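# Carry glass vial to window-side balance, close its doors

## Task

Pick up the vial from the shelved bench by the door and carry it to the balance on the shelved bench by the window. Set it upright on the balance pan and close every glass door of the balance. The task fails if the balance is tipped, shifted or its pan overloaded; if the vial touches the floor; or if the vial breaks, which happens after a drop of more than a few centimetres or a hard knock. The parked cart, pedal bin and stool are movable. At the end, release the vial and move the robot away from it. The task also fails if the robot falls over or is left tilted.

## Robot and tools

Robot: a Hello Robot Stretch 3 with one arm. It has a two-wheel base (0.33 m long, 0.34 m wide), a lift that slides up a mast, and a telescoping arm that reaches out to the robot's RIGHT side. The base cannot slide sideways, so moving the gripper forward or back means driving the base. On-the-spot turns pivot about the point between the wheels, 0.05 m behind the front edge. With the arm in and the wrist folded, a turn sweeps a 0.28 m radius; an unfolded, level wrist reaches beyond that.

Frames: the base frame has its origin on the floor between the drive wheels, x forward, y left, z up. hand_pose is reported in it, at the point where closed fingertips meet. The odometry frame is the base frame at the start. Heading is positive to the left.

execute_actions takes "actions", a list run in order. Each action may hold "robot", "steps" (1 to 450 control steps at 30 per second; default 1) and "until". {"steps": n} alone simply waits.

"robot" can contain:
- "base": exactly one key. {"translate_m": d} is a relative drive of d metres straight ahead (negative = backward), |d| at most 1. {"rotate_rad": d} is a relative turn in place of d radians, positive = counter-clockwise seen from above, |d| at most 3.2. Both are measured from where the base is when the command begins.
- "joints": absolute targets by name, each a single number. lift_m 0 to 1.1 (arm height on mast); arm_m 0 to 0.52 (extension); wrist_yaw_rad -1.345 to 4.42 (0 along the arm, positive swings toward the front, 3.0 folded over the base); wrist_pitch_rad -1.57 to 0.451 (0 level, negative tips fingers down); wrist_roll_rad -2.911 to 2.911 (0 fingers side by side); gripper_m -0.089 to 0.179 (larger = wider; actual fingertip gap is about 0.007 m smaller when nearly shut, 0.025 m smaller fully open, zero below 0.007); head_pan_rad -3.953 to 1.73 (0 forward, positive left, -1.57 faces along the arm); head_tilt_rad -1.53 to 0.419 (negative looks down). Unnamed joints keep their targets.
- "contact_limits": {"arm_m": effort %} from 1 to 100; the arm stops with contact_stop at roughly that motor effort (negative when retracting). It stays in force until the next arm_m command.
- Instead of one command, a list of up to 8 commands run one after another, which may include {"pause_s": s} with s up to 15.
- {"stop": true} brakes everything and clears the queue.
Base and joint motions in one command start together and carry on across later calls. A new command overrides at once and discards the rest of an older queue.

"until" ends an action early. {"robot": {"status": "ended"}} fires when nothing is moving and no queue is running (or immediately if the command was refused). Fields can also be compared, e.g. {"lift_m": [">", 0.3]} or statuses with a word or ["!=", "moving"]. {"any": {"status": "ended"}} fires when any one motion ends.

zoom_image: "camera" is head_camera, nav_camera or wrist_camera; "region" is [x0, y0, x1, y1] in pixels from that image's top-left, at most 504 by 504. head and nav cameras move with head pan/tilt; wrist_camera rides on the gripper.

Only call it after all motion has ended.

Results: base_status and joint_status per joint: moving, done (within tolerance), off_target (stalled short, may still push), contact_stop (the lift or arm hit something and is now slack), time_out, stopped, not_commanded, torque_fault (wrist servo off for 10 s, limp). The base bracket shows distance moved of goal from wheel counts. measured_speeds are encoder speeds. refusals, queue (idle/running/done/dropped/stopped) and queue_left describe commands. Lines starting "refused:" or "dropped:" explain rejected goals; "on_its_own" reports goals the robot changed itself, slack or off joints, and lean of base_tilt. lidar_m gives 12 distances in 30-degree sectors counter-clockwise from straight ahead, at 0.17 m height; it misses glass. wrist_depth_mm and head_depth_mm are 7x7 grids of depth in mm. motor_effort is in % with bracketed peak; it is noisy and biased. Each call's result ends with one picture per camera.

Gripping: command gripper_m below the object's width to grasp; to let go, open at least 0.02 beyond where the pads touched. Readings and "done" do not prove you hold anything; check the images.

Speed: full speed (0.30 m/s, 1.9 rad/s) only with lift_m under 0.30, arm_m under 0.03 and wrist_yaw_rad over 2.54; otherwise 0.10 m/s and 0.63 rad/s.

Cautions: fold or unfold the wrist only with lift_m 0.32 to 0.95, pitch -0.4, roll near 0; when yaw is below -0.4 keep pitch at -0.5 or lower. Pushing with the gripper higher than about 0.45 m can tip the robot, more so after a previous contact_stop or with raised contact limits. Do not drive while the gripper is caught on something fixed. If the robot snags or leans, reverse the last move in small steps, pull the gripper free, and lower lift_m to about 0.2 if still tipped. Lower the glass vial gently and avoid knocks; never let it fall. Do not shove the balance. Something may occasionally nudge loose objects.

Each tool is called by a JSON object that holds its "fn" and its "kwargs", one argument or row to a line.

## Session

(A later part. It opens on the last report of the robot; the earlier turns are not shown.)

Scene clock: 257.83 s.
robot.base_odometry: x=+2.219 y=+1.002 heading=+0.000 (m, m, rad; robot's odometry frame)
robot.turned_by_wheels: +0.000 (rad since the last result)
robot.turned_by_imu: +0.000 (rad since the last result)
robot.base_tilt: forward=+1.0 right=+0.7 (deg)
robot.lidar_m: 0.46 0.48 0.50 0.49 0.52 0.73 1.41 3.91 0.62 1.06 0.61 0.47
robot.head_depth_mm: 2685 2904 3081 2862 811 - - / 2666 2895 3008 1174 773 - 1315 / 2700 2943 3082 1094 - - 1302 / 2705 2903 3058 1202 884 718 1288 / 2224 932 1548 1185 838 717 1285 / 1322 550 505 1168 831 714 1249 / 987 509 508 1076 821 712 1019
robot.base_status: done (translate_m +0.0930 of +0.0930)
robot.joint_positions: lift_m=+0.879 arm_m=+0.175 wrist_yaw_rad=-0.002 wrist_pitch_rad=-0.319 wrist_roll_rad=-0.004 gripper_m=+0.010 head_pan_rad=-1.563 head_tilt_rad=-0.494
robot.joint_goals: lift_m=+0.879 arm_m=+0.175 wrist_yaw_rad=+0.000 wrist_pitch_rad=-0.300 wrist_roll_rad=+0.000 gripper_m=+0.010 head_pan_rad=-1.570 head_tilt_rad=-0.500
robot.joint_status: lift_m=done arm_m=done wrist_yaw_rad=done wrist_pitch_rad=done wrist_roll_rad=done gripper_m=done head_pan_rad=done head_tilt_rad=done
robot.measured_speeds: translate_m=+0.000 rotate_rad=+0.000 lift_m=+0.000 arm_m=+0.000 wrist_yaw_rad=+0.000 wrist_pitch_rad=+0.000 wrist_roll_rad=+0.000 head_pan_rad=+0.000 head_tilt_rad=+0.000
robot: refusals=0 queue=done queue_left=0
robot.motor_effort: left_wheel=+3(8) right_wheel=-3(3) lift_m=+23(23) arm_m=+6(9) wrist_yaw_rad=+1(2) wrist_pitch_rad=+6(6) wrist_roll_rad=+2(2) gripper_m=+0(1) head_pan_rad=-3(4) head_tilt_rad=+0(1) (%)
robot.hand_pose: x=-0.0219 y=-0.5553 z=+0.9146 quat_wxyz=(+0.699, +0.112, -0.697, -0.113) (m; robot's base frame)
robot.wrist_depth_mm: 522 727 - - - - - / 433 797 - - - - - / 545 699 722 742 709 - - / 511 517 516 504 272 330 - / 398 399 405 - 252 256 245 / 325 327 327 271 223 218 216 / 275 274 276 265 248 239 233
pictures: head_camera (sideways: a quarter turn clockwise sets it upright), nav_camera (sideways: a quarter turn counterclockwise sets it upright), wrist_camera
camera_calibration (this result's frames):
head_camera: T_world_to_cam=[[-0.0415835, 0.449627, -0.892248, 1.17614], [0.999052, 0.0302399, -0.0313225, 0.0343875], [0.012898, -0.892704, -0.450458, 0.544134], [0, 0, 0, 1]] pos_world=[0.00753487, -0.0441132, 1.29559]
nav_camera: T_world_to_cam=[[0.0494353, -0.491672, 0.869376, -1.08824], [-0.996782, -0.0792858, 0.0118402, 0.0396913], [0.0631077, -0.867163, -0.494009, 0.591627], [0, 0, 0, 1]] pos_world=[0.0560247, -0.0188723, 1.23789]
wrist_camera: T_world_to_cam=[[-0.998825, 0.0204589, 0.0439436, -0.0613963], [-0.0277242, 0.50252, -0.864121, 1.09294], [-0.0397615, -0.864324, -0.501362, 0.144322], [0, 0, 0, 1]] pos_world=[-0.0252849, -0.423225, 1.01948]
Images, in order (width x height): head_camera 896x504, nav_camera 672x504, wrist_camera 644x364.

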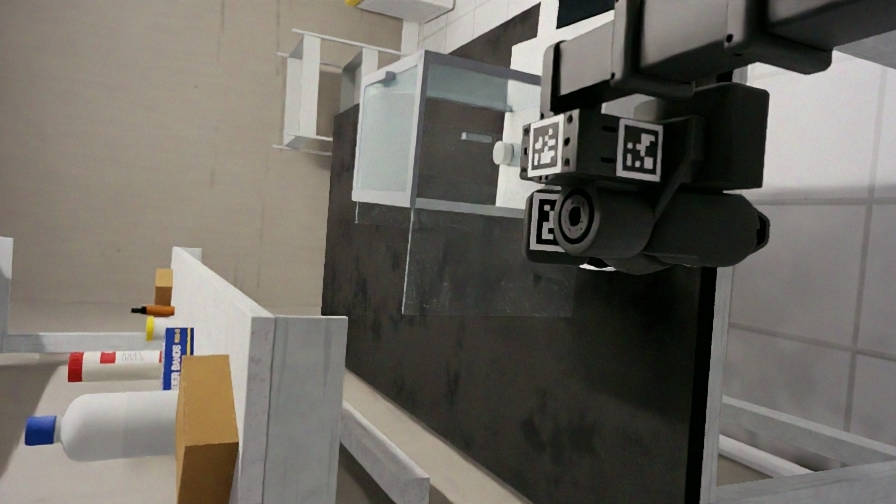

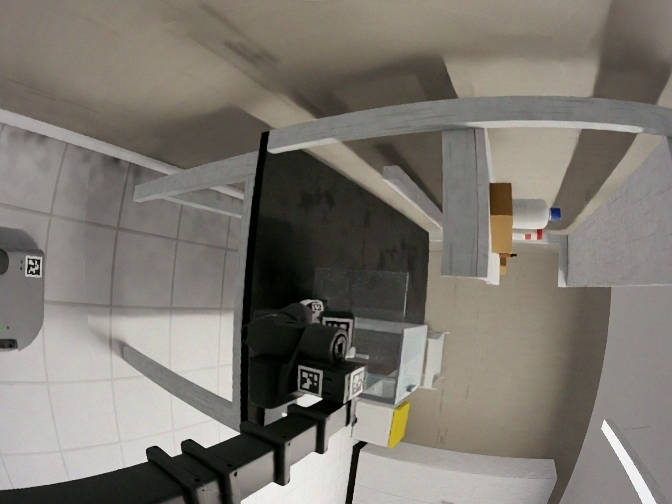

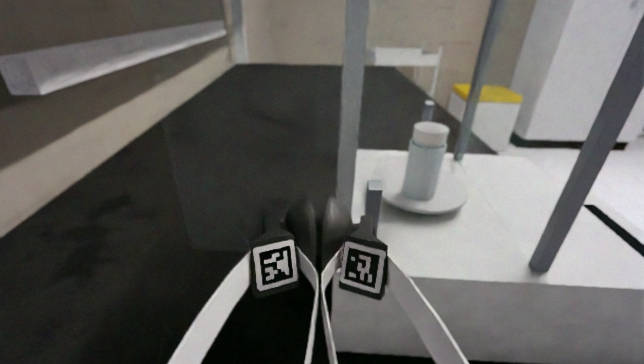

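{"fn": "execute_actions", "kwargs": {
  "actions": [
    {"robot": {"joints": {"arm_m": 0.215}, "contact_limits": {"arm_m": 11}}, "steps": 200, "until": {"robot": {"status": "ended"}}}
  ]
}}

Scene clock: 259.90 s.
robot.base_odometry: x=+2.219 y=+1.002 heading=+0.000 (m, m, rad; robot's odometry frame)
robot.turned_by_wheels: +0.000 (rad since the last result)
robot.turned_by_imu: +0.000 (rad since the last result)
robot.base_tilt: forward=+1.0 right=+0.4 (deg)
robot.lidar_m: 0.46 0.48 0.50 0.49 0.51 0.73 1.41 3.91 0.62 1.06 0.61 0.47
robot.head_depth_mm: 2653 2898 3067 2812 815 - 887 / 2697 2934 3048 1164 - 717 1310 / 2706 2945 3080 1146 - 1450 1305 / 2730 2917 3088 1198 884 1080 1292 / 2205 935 1556 1179 839 717 1285 / 1316 551 506 1164 828 713 1246 / 994 510 510 1077 823 717 1022
robot.base_status: done (translate_m +0.0930 of +0.0930)
robot.joint_positions: lift_m=+0.879 arm_m=+0.196 wrist_yaw_rad=-0.003 wrist_pitch_rad=-0.323 wrist_roll_rad=-0.004 gripper_m=+0.010 head_pan_rad=-1.563 head_tilt_rad=-0.495
robot.joint_goals: lift_m=+0.879 arm_m=+0.196 wrist_yaw_rad=+0.000 wrist_pitch_rad=-0.300 wrist_roll_rad=+0.000 gripper_m=+0.010 head_pan_rad=-1.570 head_tilt_rad=-0.500
robot.joint_status: lift_m=done arm_m=contact_stop wrist_yaw_rad=done wrist_pitch_rad=done wrist_roll_rad=done gripper_m=done head_pan_rad=done head_tilt_rad=done
robot.measured_speeds: translate_m=+0.000 rotate_rad=+0.000 lift_m=+0.000 arm_m=-0.005 wrist_yaw_rad=-0.020 wrist_pitch_rad=+0.000 wrist_roll_rad=+0.000 head_pan_rad=+0.000 head_tilt_rad=+0.000
robot: refusals=0 queue=dropped queue_left=0
robot.on_its_own: arm_m is slack since a contact_stop, until your next command for it (your +0.215 is given up)
robot.motor_effort: left_wheel=+0(4) right_wheel=+0(3) lift_m=+23(23) arm_m=+9(11) wrist_yaw_rad=+3(3) wrist_pitch_rad=+7(7) wrist_roll_rad=+2(2) gripper_m=+1(1) head_pan_rad=-3(4) head_tilt_rad=-2(2) (%)
robot.contact_limits: arm_m 11 (drawing in: default 27, maximum 45; extending or still: default 38, maximum 63)
robot.hand_pose: x=-0.0223 y=-0.5761 z=+0.9138 quat_wxyz=(+0.699, +0.113, -0.697, -0.115) (m; robot's base frame)
robot.wrist_depth_mm: 520 740 - - - - - / 438 800 - - - - - / 540 715 742 696 756 - - / 506 511 523 499 267 333 - / 388 403 399 - 242 254 244 / 323 327 328 275 205 207 200 / 276 275 279 261 216 211 205
pictures: head_camera (sideways: a quarter turn clockwise sets it upright), nav_camera (sideways: a quarter turn counterclockwise sets it upright), wrist_camera
camera_calibration (this result's frames):
head_camera: T_world_to_cam=[[-0.041588, 0.449995, -0.892062, 1.1759], [0.999052, 0.0302567, -0.0313131, 0.0343752], [0.0129002, -0.892518, -0.450827, 0.544613], [0, 0, 0, 1]] pos_world=[0.00753502, -0.0441106, 1.29558]
nav_camera: T_world_to_cam=[[0.0494399, -0.492031, 0.869173, -1.08797], [-0.996781, -0.0792946, 0.0118105, 0.0397299], [0.0631096, -0.866959, -0.494367, 0.592094], [0, 0, 0, 1]] pos_world=[0.0560246, -0.0188457, 1.23788]
wrist_camera: T_world_to_cam=[[-0.998789, 0.0219966, 0.0440106, -0.0605062], [-0.0268632, 0.505609, -0.862345, 1.10285], [-0.0412208, -0.862483, -0.504405, 0.129701], [0, 0, 0, 1]] pos_world=[-0.0254606, -0.444413, 1.01912]
Images, in order (width x height): head_camera 896x504, nav_camera 672x504, wrist_camera 644x364.

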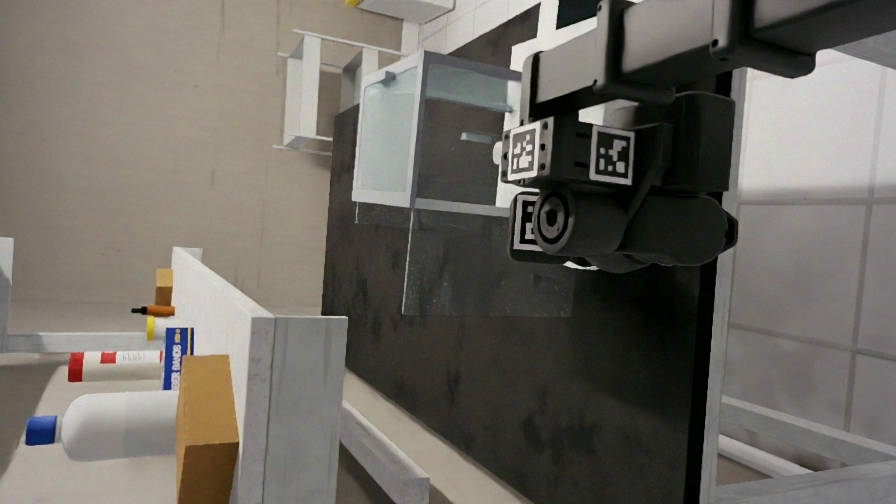

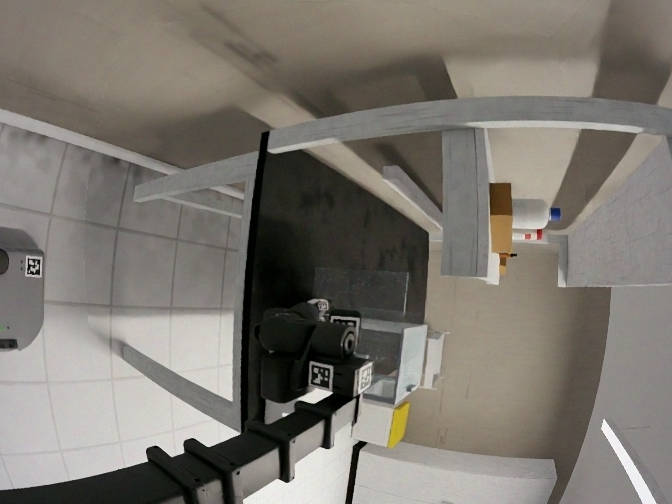

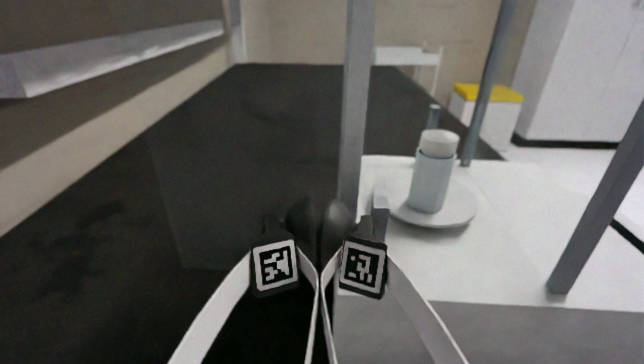

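{"fn": "execute_actions", "kwargs": {
  "actions": [
    {"robot": [{"joints": {"arm_m": 0.192}}, {"base": {"translate_m": -0.07}}], "steps": 300, "until": {"robot": {"status": "ended"}}}
  ]
}}

Scene clock: 263.47 s.
robot.base_odometry: x=+2.149 y=+1.002 heading=+0.000 (m, m, rad; robot's odometry frame)
robot.turned_by_wheels: +0.000 (rad since the last result)
robot.turned_by_imu: +0.019 (rad since the last result)
robot.base_tilt: forward=+0.9 right=+0.7 (deg)
robot.lidar_m: 0.52 0.55 0.51 0.49 0.52 0.74 1.35 3.86 0.59 1.22 0.65 0.54
robot.head_depth_mm: 2662 2869 3050 2943 1004 - 805 / 2687 2923 3034 1111 - 1084 1276 / 2694 2879 3078 1157 - 1452 1304 / 2738 2967 3115 1084 779 725 1290 / 2288 1479 1957 1187 842 717 1282 / 1452 906 1521 1166 832 712 1284 / 703 544 514 1152 820 721 1207
robot.base_status: done (translate_m -0.0700 of -0.0700)
robot.joint_positions: lift_m=+0.879 arm_m=+0.191 wrist_yaw_rad=-0.004 wrist_pitch_rad=-0.328 wrist_roll_rad=-0.004 gripper_m=+0.010 head_pan_rad=-1.563 head_tilt_rad=-0.495
robot.joint_goals: lift_m=+0.879 arm_m=+0.192 wrist_yaw_rad=+0.000 wrist_pitch_rad=-0.300 wrist_roll_rad=+0.000 gripper_m=+0.010 head_pan_rad=-1.570 head_tilt_rad=-0.500
robot.joint_status: lift_m=done arm_m=done wrist_yaw_rad=done wrist_pitch_rad=done wrist_roll_rad=done gripper_m=done head_pan_rad=done head_tilt_rad=done
robot.measured_speeds: translate_m=+0.000 rotate_rad=+0.000 lift_m=+0.000 arm_m=+0.000 wrist_yaw_rad=+0.000 wrist_pitch_rad=+0.000 wrist_roll_rad=+0.000 head_pan_rad=+0.000 head_tilt_rad=+0.000
robot: refusals=0 queue=done queue_left=0
robot.motor_effort: left_wheel=+0(5) right_wheel=-2(7) lift_m=+23(23) arm_m=+11(11) wrist_yaw_rad=+3(4) wrist_pitch_rad=+8(8) wrist_roll_rad=+2(2) gripper_m=+2(2) head_pan_rad=-3(3) head_tilt_rad=-1(2) (%)
robot.hand_pose: x=-0.0224 y=-0.5710 z=+0.9127 quat_wxyz=(+0.699, +0.114, -0.696, -0.117) (m; robot's base frame)
robot.wrist_depth_mm: 576 808 179 - - - - / 542 884 951 - - - - / 608 723 605 674 695 - - / 531 509 487 278 307 325 - / 390 393 396 - 253 244 329 / 324 326 329 204 205 202 225 / 274 274 270 221 216 208 209
pictures: head_camera (sideways: a quarter turn clockwise sets it upright), nav_camera (sideways: a quarter turn counterclockwise sets it upright), wrist_camera
camera_calibration (this result's frames):
head_camera: T_world_to_cam=[[-0.0415863, 0.449996, -0.892062, 1.1759], [0.999052, 0.0302528, -0.0313131, 0.0343752], [0.0128966, -0.892518, -0.450827, 0.544613], [0, 0, 0, 1]] pos_world=[0.00753485, -0.0441106, 1.29558]
nav_camera: T_world_to_cam=[[0.049438, -0.492031, 0.869173, -1.08797], [-0.996782, -0.0792907, 0.0118105, 0.0397299], [0.0631062, -0.866959, -0.494367, 0.592094], [0, 0, 0, 1]] pos_world=[0.0560245, -0.0188459, 1.23788]
wrist_camera: T_world_to_cam=[[-0.998778, 0.0222984, 0.0440971, -0.0605935], [-0.0265896, 0.509666, -0.859961, 1.09947], [-0.0416505, -0.860083, -0.50845, 0.138571], [0, 0, 0, 1]] pos_world=[-0.0255134, -0.43983, 1.01863]
Images, in order (width x height): head_camera 896x504, nav_camera 672x504, wrist_camera 644x364.

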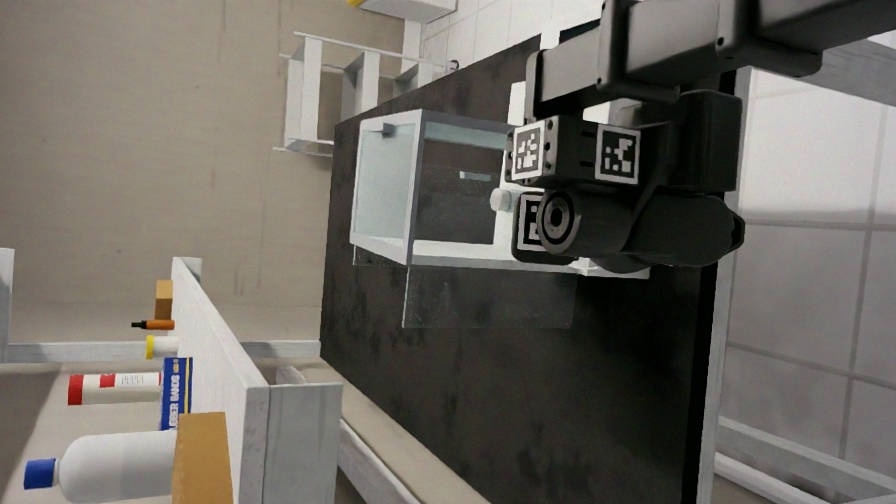

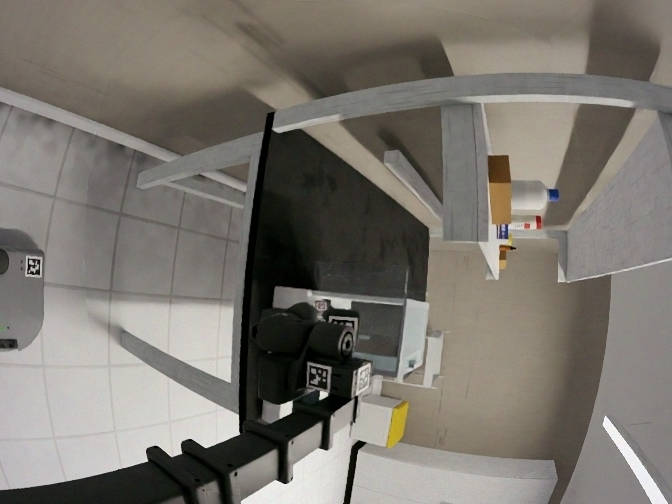

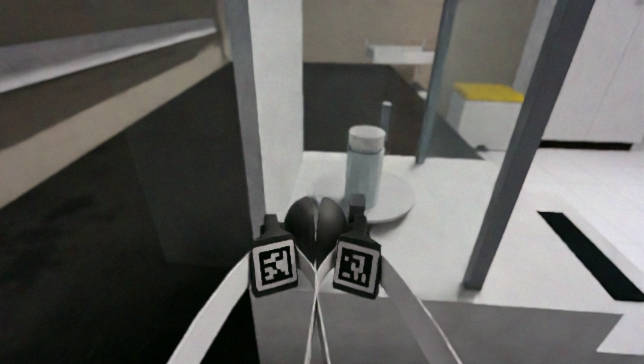

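{"fn": "execute_actions", "kwargs": {
  "actions": [
    {"robot": [{"joints": {"arm_m": 0.187}}, {"base": {"translate_m": -0.05}}], "steps": 300, "until": {"robot": {"status": "ended"}}}
  ]
}}

Scene clock: 267.87 s.
robot.base_odometry: x=+2.099 y=+1.002 heading=+0.000 (m, m, rad; robot's odometry frame)
robot.turned_by_wheels: +0.000 (rad since the last result)
robot.turned_by_imu: +0.003 (rad since the last result)
robot.base_tilt: forward=+1.0 right=+0.3 (deg)
robot.lidar_m: 0.57 0.61 0.50 0.50 0.52 0.75 1.30 3.81 0.57 1.37 0.67 0.59
robot.head_depth_mm: 2632 2882 3068 2871 2324 - 1258 / 2703 2911 3023 1312 - - 808 / 2677 2903 3047 1091 - - 1306 / 2714 2935 3076 1077 723 1079 1289 / 2482 2295 2341 1057 772 715 1285 / 1652 936 1656 1165 832 713 1277 / 1250 573 1015 1154 823 717 1216
robot.base_status: done (translate_m -0.0500 of -0.0500)
robot.joint_positions: lift_m=+0.879 arm_m=+0.186 wrist_yaw_rad=+0.005 wrist_pitch_rad=-0.328 wrist_roll_rad=-0.004 gripper_m=+0.010 head_pan_rad=-1.563 head_tilt_rad=-0.495
robot.joint_goals: lift_m=+0.879 arm_m=+0.187 wrist_yaw_rad=+0.000 wrist_pitch_rad=-0.300 wrist_roll_rad=+0.000 gripper_m=+0.010 head_pan_rad=-1.570 head_tilt_rad=-0.500
robot.joint_status: lift_m=done arm_m=done wrist_yaw_rad=done wrist_pitch_rad=done wrist_roll_rad=done gripper_m=done head_pan_rad=done head_tilt_rad=done
robot.measured_speeds: translate_m=+0.000 rotate_rad=+0.000 lift_m=+0.000 arm_m=+0.000 wrist_yaw_rad=+0.000 wrist_pitch_rad=+0.000 wrist_roll_rad=+0.000 head_pan_rad=+0.000 head_tilt_rad=+0.000
robot: refusals=0 queue=done queue_left=0
robot.motor_effort: left_wheel=+1(4) right_wheel=-2(7) lift_m=+23(22) arm_m=+11(12) wrist_yaw_rad=-3(5) wrist_pitch_rad=+8(8) wrist_roll_rad=+2(2) gripper_m=+4(3) head_pan_rad=-4(4) head_tilt_rad=-1(0) (%)
robot.hand_pose: x=-0.0202 y=-0.5660 z=+0.9126 quat_wxyz=(+0.699, +0.118, -0.696, -0.114) (m; robot's base frame)
robot.wrist_depth_mm: 594 165 235 - - - - / 614 750 241 - - - - / 634 656 249 676 632 - - / 502 512 257 276 307 - - / 397 396 234 - 249 284 - / 323 325 212 204 203 205 276 / 271 272 234 222 215 208 215
pictures: head_camera (sideways: a quarter turn clockwise sets it upright), nav_camera (sideways: a quarter turn counterclockwise sets it upright), wrist_camera
camera_calibration (this result's frames):
head_camera: T_world_to_cam=[[-0.0415863, 0.449995, -0.892062, 1.1759], [0.999052, 0.0302529, -0.0313131, 0.0343752], [0.0128967, -0.892518, -0.450827, 0.544613], [0, 0, 0, 1]] pos_world=[0.00753486, -0.0441106, 1.29558]
nav_camera: T_world_to_cam=[[0.049438, -0.492031, 0.869173, -1.08797], [-0.996782, -0.0792908, 0.0118105, 0.0397299], [0.0631063, -0.866959, -0.494367, 0.592093], [0, 0, 0, 1]] pos_world=[0.0560245, -0.0188459, 1.23788]
wrist_camera: T_world_to_cam=[[-0.998942, 0.0130469, 0.0440997, -0.0637747], [-0.0313018, 0.509636, -0.859821, 1.09668], [-0.0336928, -0.860291, -0.508688, 0.143207], [0, 0, 0, 1]] pos_world=[-0.0245543, -0.434873, 1.0186]
Images, in order (width x height): head_camera 896x504, nav_camera 672x504, wrist_camera 644x364.

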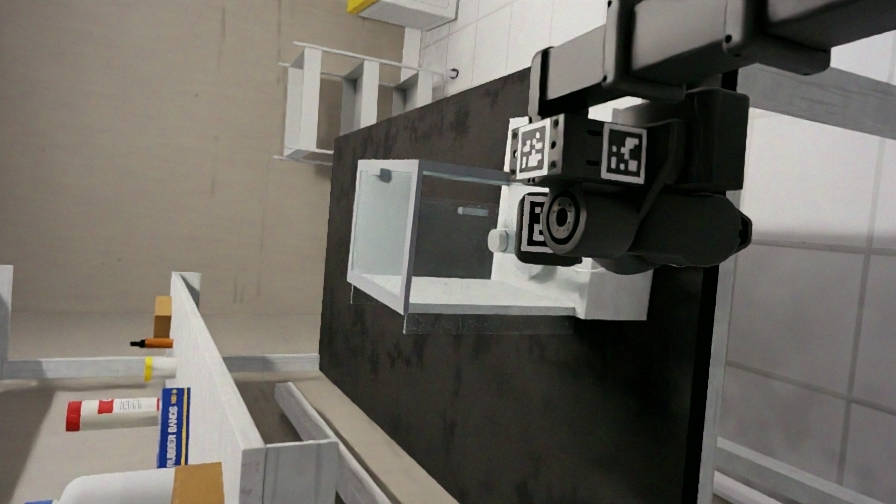

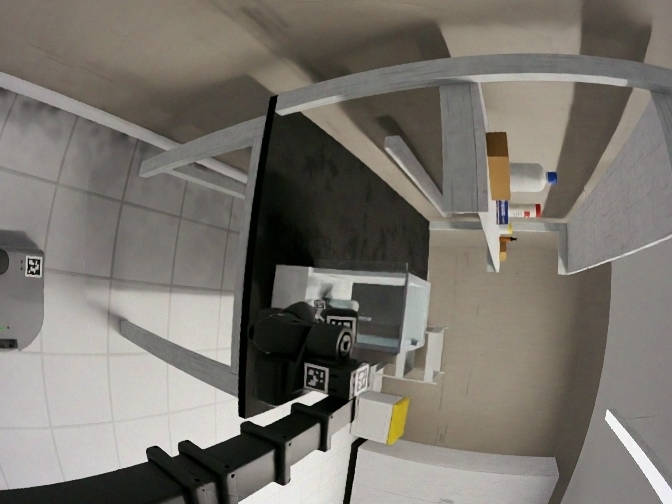

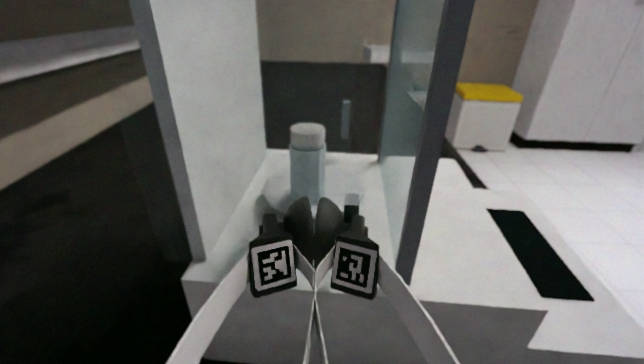

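{"fn": "execute_actions", "kwargs": {
  "actions": [
    {"robot": [{"joints": {"arm_m": 0.184}}, {"base": {"translate_m": -0.02}}], "steps": 300, "until": {"robot": {"status": "ended"}}}
  ]
}}

{"fn": "zoom_image", "kwargs": {
  "camera": "head_camera",
  "region": [330, 150, 680, 400]
}}

Scene clock: 271.67 s.
robot.base_odometry: x=+2.079 y=+1.002 heading=+0.000 (m, m, rad; robot's odometry frame)
robot.turned_by_wheels: +0.000 (rad since the last result)
robot.turned_by_imu: +0.000 (rad since the last result)
robot.base_tilt: forward=+1.1 right=+0.7 (deg)
robot.lidar_m: 0.59 0.63 0.51 0.50 0.53 0.75 1.28 3.77 0.56 1.45 0.68 0.61
robot.head_depth_mm: 2642 2866 3109 2895 2289 - - / 2681 2885 3017 1410 - - 794 / 2704 2928 2935 1153 - - 1303 / 2724 2940 3117 1130 716 713 1290 / 2554 2416 2388 790 743 714 1290 / 1663 1119 1703 1171 831 714 1275 / 1265 725 1240 1151 821 718 1235
robot.base_status: done (translate_m -0.0200 of -0.0200)
robot.joint_positions: lift_m=+0.879 arm_m=+0.183 wrist_yaw_rad=+0.006 wrist_pitch_rad=-0.327 wrist_roll_rad=-0.004 gripper_m=+0.010 head_pan_rad=-1.563 head_tilt_rad=-0.495
robot.joint_goals: lift_m=+0.879 arm_m=+0.184 wrist_yaw_rad=+0.000 wrist_pitch_rad=-0.300 wrist_roll_rad=+0.000 gripper_m=+0.010 head_pan_rad=-1.570 head_tilt_rad=-0.500
robot.joint_status: lift_m=done arm_m=done wrist_yaw_rad=done wrist_pitch_rad=done wrist_roll_rad=done gripper_m=done head_pan_rad=done head_tilt_rad=done
robot.measured_speeds: translate_m=+0.000 rotate_rad=+0.000 lift_m=+0.000 arm_m=+0.000 wrist_yaw_rad=+0.000 wrist_pitch_rad=+0.000 wrist_roll_rad=+0.000 head_pan_rad=+0.000 head_tilt_rad=+0.000
robot: refusals=0 queue=done queue_left=0
robot.motor_effort: left_wheel=+2(4) right_wheel=-3(6) lift_m=+23(23) arm_m=+8(12) wrist_yaw_rad=-4(4) wrist_pitch_rad=+8(8) wrist_roll_rad=+2(2) gripper_m=+3(3) head_pan_rad=-5(4) head_tilt_rad=-2(2) (%)
robot.hand_pose: x=-0.0202 y=-0.5633 z=+0.9129 quat_wxyz=(+0.699, +0.117, -0.696, -0.113) (m; robot's base frame)
robot.wrist_depth_mm: 625 165 288 - - - - / 646 180 298 - - - - / 655 207 273 736 738 - - / 507 456 270 294 305 - - / 391 383 247 - 238 310 - / 316 311 210 204 205 236 - / 271 274 234 220 217 213 222
pictures: head_camera (sideways: a quarter turn clockwise sets it upright), nav_camera (sideways: a quarter turn counterclockwise sets it upright), wrist_camera
camera_calibration (this result's frames):
head_camera: T_world_to_cam=[[-0.0415863, 0.449995, -0.892062, 1.1759], [0.999052, 0.0302528, -0.0313131, 0.0343752], [0.0128966, -0.892518, -0.450827, 0.544613], [0, 0, 0, 1]] pos_world=[0.00753485, -0.0441106, 1.29558]
nav_camera: T_world_to_cam=[[0.049438, -0.492031, 0.869173, -1.08797], [-0.996782, -0.0792907, 0.0118105, 0.0397299], [0.0631062, -0.866959, -0.494367, 0.592093], [0, 0, 0, 1]] pos_world=[0.0560245, -0.0188459, 1.23788]
wrist_camera: T_world_to_cam=[[-0.998945, 0.0128817, 0.0440772, -0.0638428], [-0.0314065, 0.508609, -0.860425, 1.09552], [-0.0335018, -0.860901, -0.507668, 0.144388], [0, 0, 0, 1]] pos_world=[-0.0245318, -0.432065, 1.01873]
Images, in order (width x height): head_camera 896x504, nav_camera 672x504, wrist_camera 644x364.

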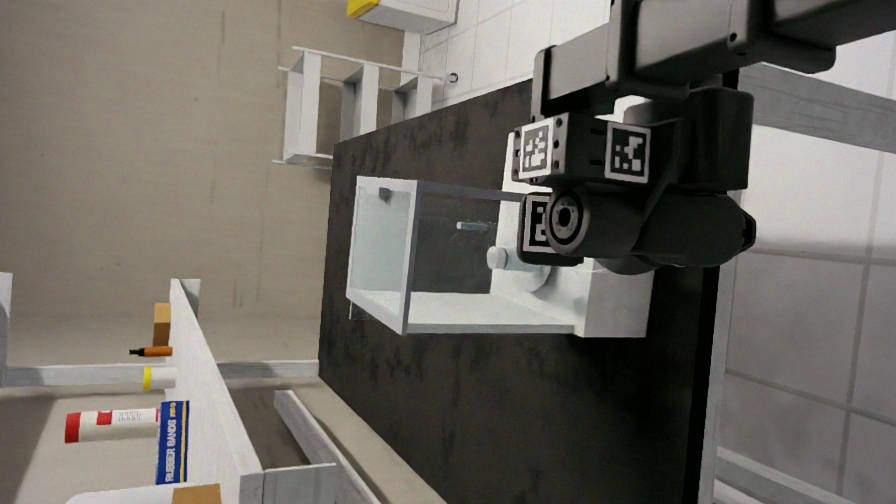

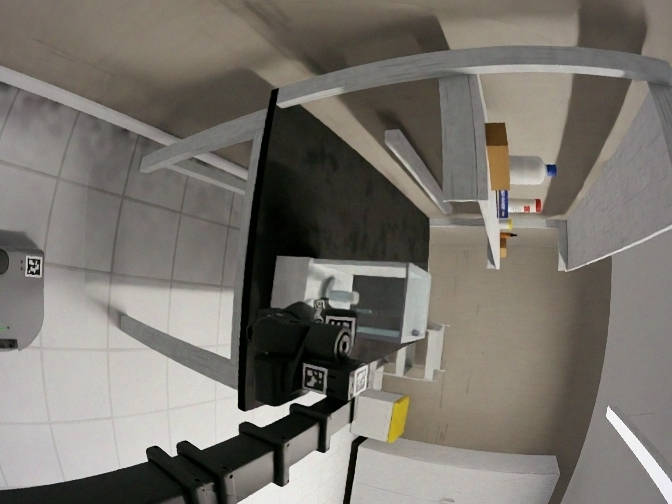

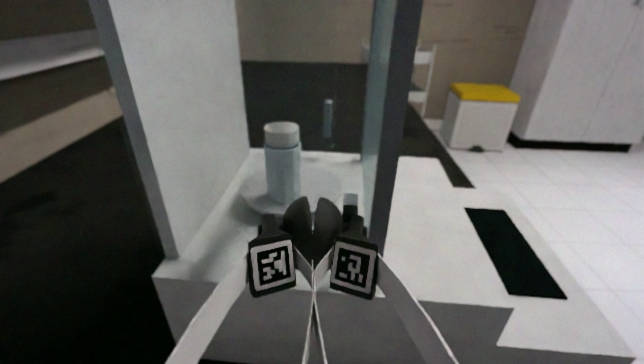

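Region (330, 150, 680, 400) of head_camera's 896x504 image, scaled by 1.440, with more detail than that image has; it fills the top 360 rows of this view, and the rest is white.

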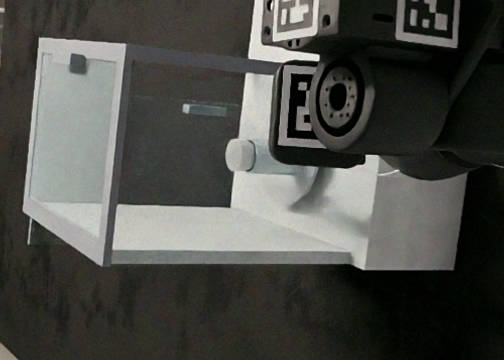

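{"fn": "execute_actions", "kwargs": {
  "actions": [
    {"robot": {"base": {"translate_m": -0.006}}, "steps": 300, "until": {"robot": {"status": "ended"}}}
  ]
}}

Scene clock: 273.60 s.
robot.base_odometry: x=+2.073 y=+1.002 heading=+0.000 (m, m, rad; robot's odometry frame)
robot.turned_by_wheels: +0.000 (rad since the last result)
robot.turned_by_imu: +0.000 (rad since the last result)
robot.base_tilt: forward=+1.0 right=+0.6 (deg)
robot.lidar_m: 0.60 0.64 0.51 0.50 0.52 0.75 1.27 3.79 0.56 1.47 0.69 0.61
robot.head_depth_mm: 2636 2865 3062 2887 2315 - - / 2665 2922 3023 2531 - - 791 / 2718 2912 3075 1151 - - 1294 / 2711 2927 3058 1136 702 710 1292 / 2546 2400 2430 739 699 710 1290 / 1695 1285 1715 1169 831 715 1279 / 1281 735 1338 1157 824 717 1235
robot.base_status: done (translate_m -0.0060 of -0.0060)
robot.joint_positions: lift_m=+0.879 arm_m=+0.183 wrist_yaw_rad=+0.006 wrist_pitch_rad=-0.328 wrist_roll_rad=-0.004 gripper_m=+0.010 head_pan_rad=-1.563 head_tilt_rad=-0.495
robot.joint_goals: lift_m=+0.879 arm_m=+0.184 wrist_yaw_rad=+0.000 wrist_pitch_rad=-0.300 wrist_roll_rad=+0.000 gripper_m=+0.010 head_pan_rad=-1.570 head_tilt_rad=-0.500
robot.joint_status: lift_m=done arm_m=done wrist_yaw_rad=done wrist_pitch_rad=done wrist_roll_rad=done gripper_m=done head_pan_rad=done head_tilt_rad=done
robot.measured_speeds: translate_m=+0.000 rotate_rad=+0.000 lift_m=+0.000 arm_m=+0.000 wrist_yaw_rad=+0.000 wrist_pitch_rad=+0.000 wrist_roll_rad=+0.000 head_pan_rad=+0.000 head_tilt_rad=+0.000
robot: refusals=0 queue=done queue_left=0
robot.motor_effort: left_wheel=+2(4) right_wheel=-4(7) lift_m=+23(23) arm_m=+11(11) wrist_yaw_rad=-4(5) wrist_pitch_rad=+8(8) wrist_roll_rad=+2(2) gripper_m=+3(4) head_pan_rad=-4(4) head_tilt_rad=-2(2) (%)
robot.hand_pose: x=-0.0200 y=-0.5631 z=+0.9127 quat_wxyz=(+0.699, +0.118, -0.696, -0.113) (m; robot's base frame)
robot.wrist_depth_mm: 611 171 305 - - - - / 642 185 311 - - - - / 661 203 292 676 753 - - / 503 226 274 304 322 - - / 393 376 247 - 250 315 - / 321 309 210 204 205 244 - / 273 265 233 220 215 214 222
pictures: head_camera (sideways: a quarter turn clockwise sets it upright), nav_camera (sideways: a quarter turn counterclockwise sets it upright), wrist_camera
camera_calibration (this result's frames):
head_camera: T_world_to_cam=[[-0.0415864, 0.449995, -0.892062, 1.1759], [0.999052, 0.030253, -0.0313131, 0.0343752], [0.0128969, -0.892518, -0.450827, 0.544613], [0, 0, 0, 1]] pos_world=[0.00753486, -0.0441106, 1.29558]
nav_camera: T_world_to_cam=[[0.0494381, -0.492031, 0.869173, -1.08797], [-0.996782, -0.0792909, 0.0118105, 0.0397299], [0.0631064, -0.866959, -0.494367, 0.592094], [0, 0, 0, 1]] pos_world=[0.0560245, -0.0188459, 1.23788]
wrist_camera: T_world_to_cam=[[-0.998953, 0.012154, 0.0440941, -0.0641009], [-0.0317621, 0.509356, -0.85997, 1.09522], [-0.0329116, -0.86047, -0.508437, 0.145455], [0, 0, 0, 1]] pos_world=[-0.0244603, -0.431916, 1.01863]
Images, in order (width x height): head_camera 896x504, nav_camera 672x504, wrist_camera 644x364.

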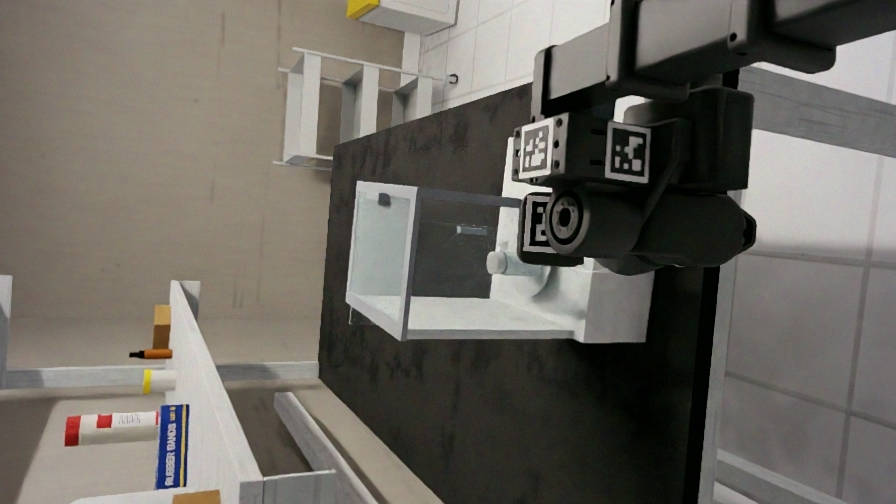

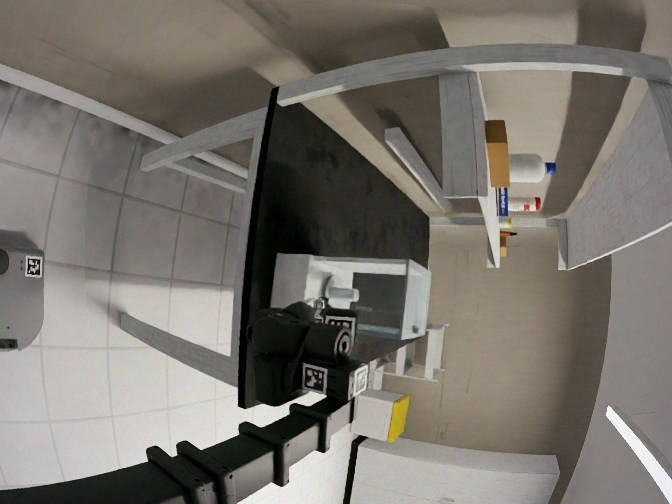

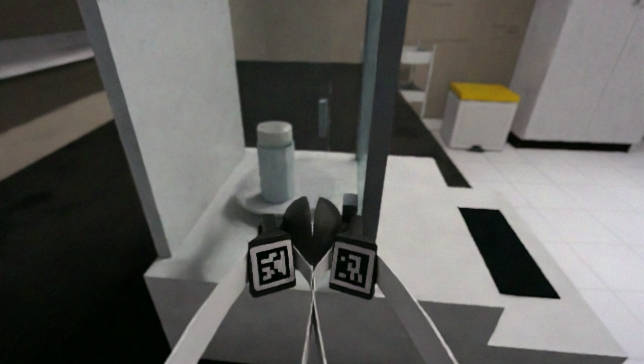

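{"fn": "execute_actions", "kwargs": {
  "actions": [
    {"robot": {"base": {"translate_m": -0.005}}, "steps": 300, "until": {"robot": {"status": "ended"}}}
  ]
}}

{"fn": "zoom_image", "kwargs": {
  "camera": "wrist_camera",
  "region": [220, 120, 460, 300]
}}

Scene clock: 277.03 s.
robot.base_odometry: x=+2.068 y=+1.002 heading=+0.000 (m, m, rad; robot's odometry frame)
robot.turned_by_wheels: +0.000 (rad since the last result)
robot.turned_by_imu: +0.015 (rad since the last result)
robot.base_tilt: forward=+1.1 right=+0.5 (deg)
robot.lidar_m: 0.60 0.64 0.51 0.50 0.53 0.77 1.27 3.77 0.56 1.41 0.69 0.61
robot.head_depth_mm: 2654 2843 3015 2882 2320 - - / 2665 2887 2980 1413 - - 790 / 2705 2907 3038 1151 - - 1303 / 2733 2976 3087 1131 717 710 1295 / 2392 2267 2001 777 740 715 1280 / 1653 1110 1699 1164 832 714 1275 / 1255 722 1155 1153 825 721 1233
robot.base_status: done (translate_m -0.0050 of -0.0050)
robot.joint_positions: lift_m=+0.879 arm_m=+0.183 wrist_yaw_rad=+0.000 wrist_pitch_rad=-0.328 wrist_roll_rad=-0.004 gripper_m=+0.010 head_pan_rad=-1.563 head_tilt_rad=-0.495
robot.joint_goals: lift_m=+0.879 arm_m=+0.184 wrist_yaw_rad=+0.000 wrist_pitch_rad=-0.300 wrist_roll_rad=+0.000 gripper_m=+0.010 head_pan_rad=-1.570 head_tilt_rad=-0.500
robot.joint_status: lift_m=done arm_m=done wrist_yaw_rad=done wrist_pitch_rad=done wrist_roll_rad=done gripper_m=done head_pan_rad=done head_tilt_rad=done
robot.measured_speeds: translate_m=+0.000 rotate_rad=+0.000 lift_m=+0.000 arm_m=+0.000 wrist_yaw_rad=+0.000 wrist_pitch_rad=+0.000 wrist_roll_rad=+0.000 head_pan_rad=+0.000 head_tilt_rad=+0.000
robot: refusals=0 queue=done queue_left=0
robot.motor_effort: left_wheel=-1(3) right_wheel=-2(7) lift_m=+23(23) arm_m=+11(11) wrist_yaw_rad=+1(6) wrist_pitch_rad=+8(9) wrist_roll_rad=+2(2) gripper_m=+3(4) head_pan_rad=-3(4) head_tilt_rad=-2(0) (%)
robot.hand_pose: x=-0.0215 y=-0.5629 z=+0.9125 quat_wxyz=(+0.699, +0.116, -0.696, -0.116) (m; robot's base frame)
robot.wrist_depth_mm: 609 165 286 - - - - / 628 181 296 - - - - / 655 210 277 739 754 - - / 511 451 274 290 307 - - / 401 379 246 - 250 310 - / 319 310 213 206 204 239 - / 273 274 235 220 213 212 223
pictures: head_camera (sideways: a quarter turn clockwise sets it upright), nav_camera (sideways: a quarter turn counterclockwise sets it upright), wrist_camera
camera_calibration (this result's frames):
head_camera: T_world_to_cam=[[-0.0415863, 0.449996, -0.892062, 1.1759], [0.999052, 0.0302529, -0.0313131, 0.0343752], [0.0128967, -0.892518, -0.450827, 0.544613], [0, 0, 0, 1]] pos_world=[0.00753486, -0.0441106, 1.29558]
nav_camera: T_world_to_cam=[[0.049438, -0.492031, 0.869173, -1.08797], [-0.996782, -0.0792908, 0.0118105, 0.0397299], [0.0631063, -0.866959, -0.494367, 0.592094], [0, 0, 0, 1]] pos_world=[0.0560245, -0.0188459, 1.23788]
wrist_camera: T_world_to_cam=[[-0.998855, 0.018504, 0.0441098, -0.0620321], [-0.0285069, 0.510223, -0.859569, 1.09513], [-0.0384113, -0.859843, -0.509112, 0.146292], [0, 0, 0, 1]] pos_world=[-0.0251231, -0.431824, 1.01855]
Images, in order (width x height): head_camera 896x504, nav_camera 672x504, wrist_camera 644x364.

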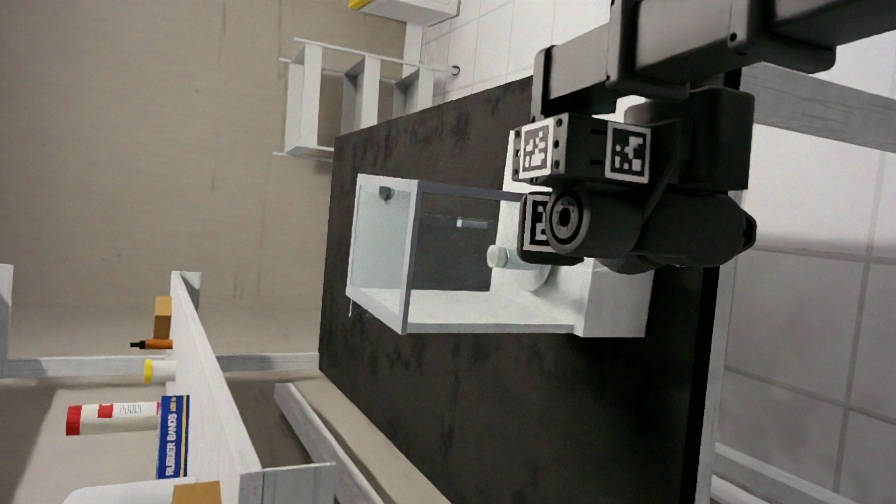

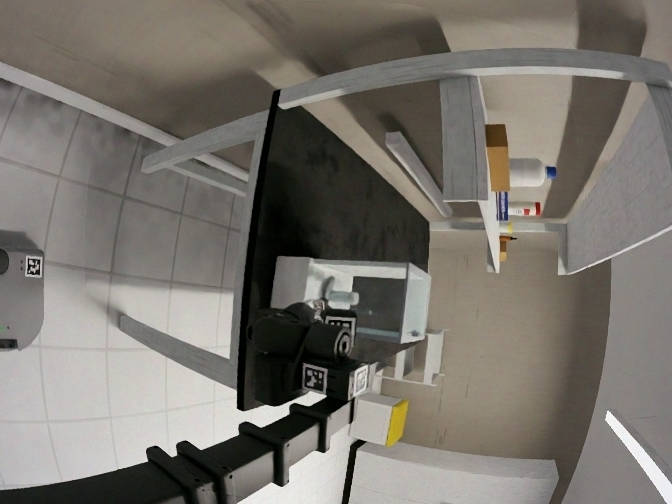

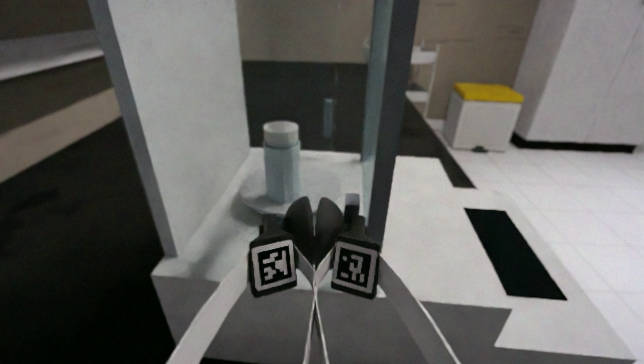

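Region (220, 120, 460, 300) of wrist_camera's 644x364 image, scaled by 2.100; it fills the top 378 rows of this view, and the rest is white.

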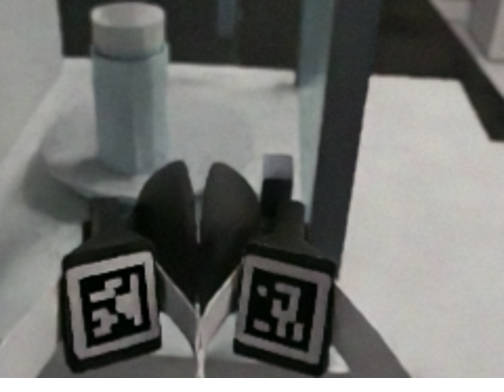

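{"fn": "execute_actions", "kwargs": {
  "actions": [
    {"robot": [{"joints": {"arm_m": 0.179}}, {"base": {"translate_m": -0.007}}], "steps": 300, "until": {"robot": {"status": "ended"}}}
  ]
}}

{"fn": "zoom_image", "kwargs": {
  "camera": "wrist_camera",
  "region": [220, 120, 460, 300]
}}

Scene clock: 282.73 s.
robot.base_odometry: x=+2.061 y=+1.002 heading=+0.000 (m, m, rad; robot's odometry frame)
robot.turned_by_wheels: +0.000 (rad since the last result)
robot.turned_by_imu: +0.000 (rad since the last result)
robot.base_tilt: forward=+1.0 right=+0.6 (deg)
robot.lidar_m: 0.61 0.65 0.51 0.50 0.53 0.77 1.26 3.78 0.56 1.43 0.70 0.62
robot.head_depth_mm: 2652 2841 3008 2857 2285 - - / 2678 2895 3024 1414 - - 787 / 2719 2930 3068 1151 - - 1300 / 2720 2945 3078 1133 712 707 1295 / 2431 2295 2016 733 698 712 1273 / 1665 1129 1665 1167 830 715 1270 / 1263 737 1312 1150 824 719 1233
robot.base_status: done (translate_m -0.0070 of -0.0070)
robot.joint_positions: lift_m=+0.879 arm_m=+0.179 wrist_yaw_rad=+0.007 wrist_pitch_rad=-0.322 wrist_roll_rad=-0.004 gripper_m=+0.010 head_pan_rad=-1.563 head_tilt_rad=-0.495
robot.joint_goals: lift_m=+0.879 arm_m=+0.179 wrist_yaw_rad=+0.000 wrist_pitch_rad=-0.300 wrist_roll_rad=+0.000 gripper_m=+0.010 head_pan_rad=-1.570 head_tilt_rad=-0.500
robot.joint_status: lift_m=done arm_m=done wrist_yaw_rad=done wrist_pitch_rad=done wrist_roll_rad=done gripper_m=done head_pan_rad=done head_tilt_rad=done
robot.measured_speeds: translate_m=+0.000 rotate_rad=+0.000 lift_m=+0.000 arm_m=+0.000 wrist_yaw_rad=+0.000 wrist_pitch_rad=+0.000 wrist_roll_rad=+0.000 head_pan_rad=+0.000 head_tilt_rad=+0.000
robot: refusals=0 queue=done queue_left=0
robot.motor_effort: left_wheel=+2(4) right_wheel=-2(4) lift_m=+23(23) arm_m=-2(12) wrist_yaw_rad=-5(5) wrist_pitch_rad=+7(8) wrist_roll_rad=+2(2) gripper_m=+3(2) head_pan_rad=-4(5) head_tilt_rad=-2(1) (%)
robot.hand_pose: x=-0.0199 y=-0.5596 z=+0.9140 quat_wxyz=(+0.700, +0.116, -0.696, -0.111) (m; robot's base frame)
robot.wrist_depth_mm: 609 173 300 - - - - / 632 188 309 - - - - / 648 207 289 685 748 - - / 511 229 274 306 325 - - / 394 380 247 - 253 315 - / 324 305 215 205 205 246 - / 274 268 239 225 213 213 222
pictures: head_camera (sideways: a quarter turn clockwise sets it upright), nav_camera (sideways: a quarter turn counterclockwise sets it upright), wrist_camera
camera_calibration (this result's frames):
head_camera: T_world_to_cam=[[-0.0415863, 0.449995, -0.892062, 1.1759], [0.999052, 0.0302528, -0.0313131, 0.0343752], [0.0128966, -0.892518, -0.450827, 0.544613], [0, 0, 0, 1]] pos_world=[0.00753485, -0.0441106, 1.29558]
nav_camera: T_world_to_cam=[[0.049438, -0.492031, 0.869173, -1.08797], [-0.996782, -0.0792907, 0.0118105, 0.0397299], [0.0631062, -0.866959, -0.494367, 0.592094], [0, 0, 0, 1]] pos_world=[0.0560245, -0.0188459, 1.23788]
wrist_camera: T_world_to_cam=[[-0.998963, 0.0117322, 0.0439931, -0.0641842], [-0.0320618, 0.504784, -0.86265, 1.0944], [-0.0323278, -0.863166, -0.503884, 0.143428], [0, 0, 0, 1]] pos_world=[-0.0243924, -0.427882, 1.01918]
Images, in order (width x height): head_camera 896x504, nav_camera 672x504, wrist_camera 644x364.

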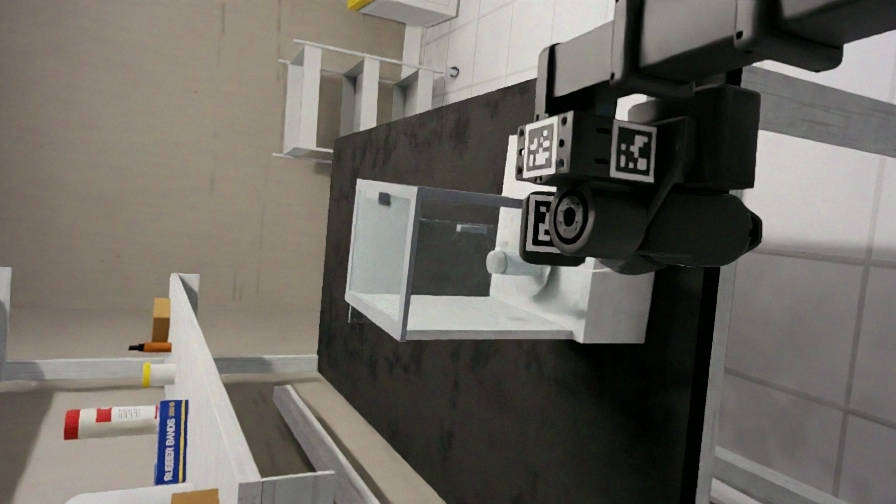

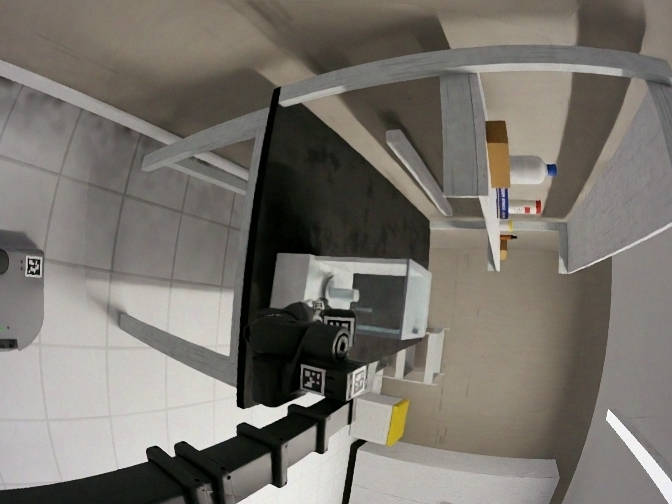

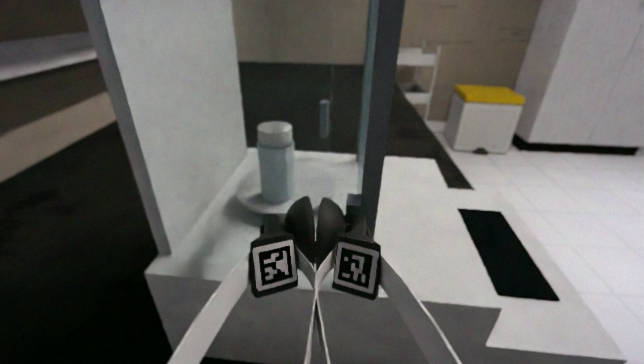

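Region (220, 120, 460, 300) of wrist_camera's 644x364 image, scaled by 2.100; it fills the top 378 rows of this view, and the rest is white.

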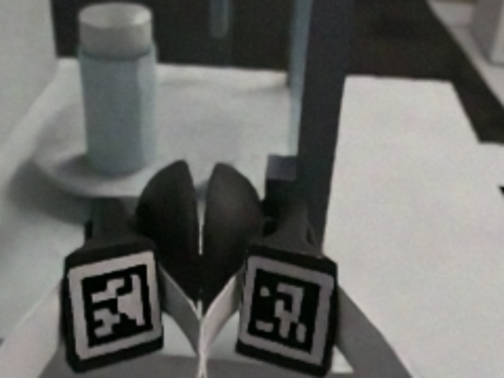

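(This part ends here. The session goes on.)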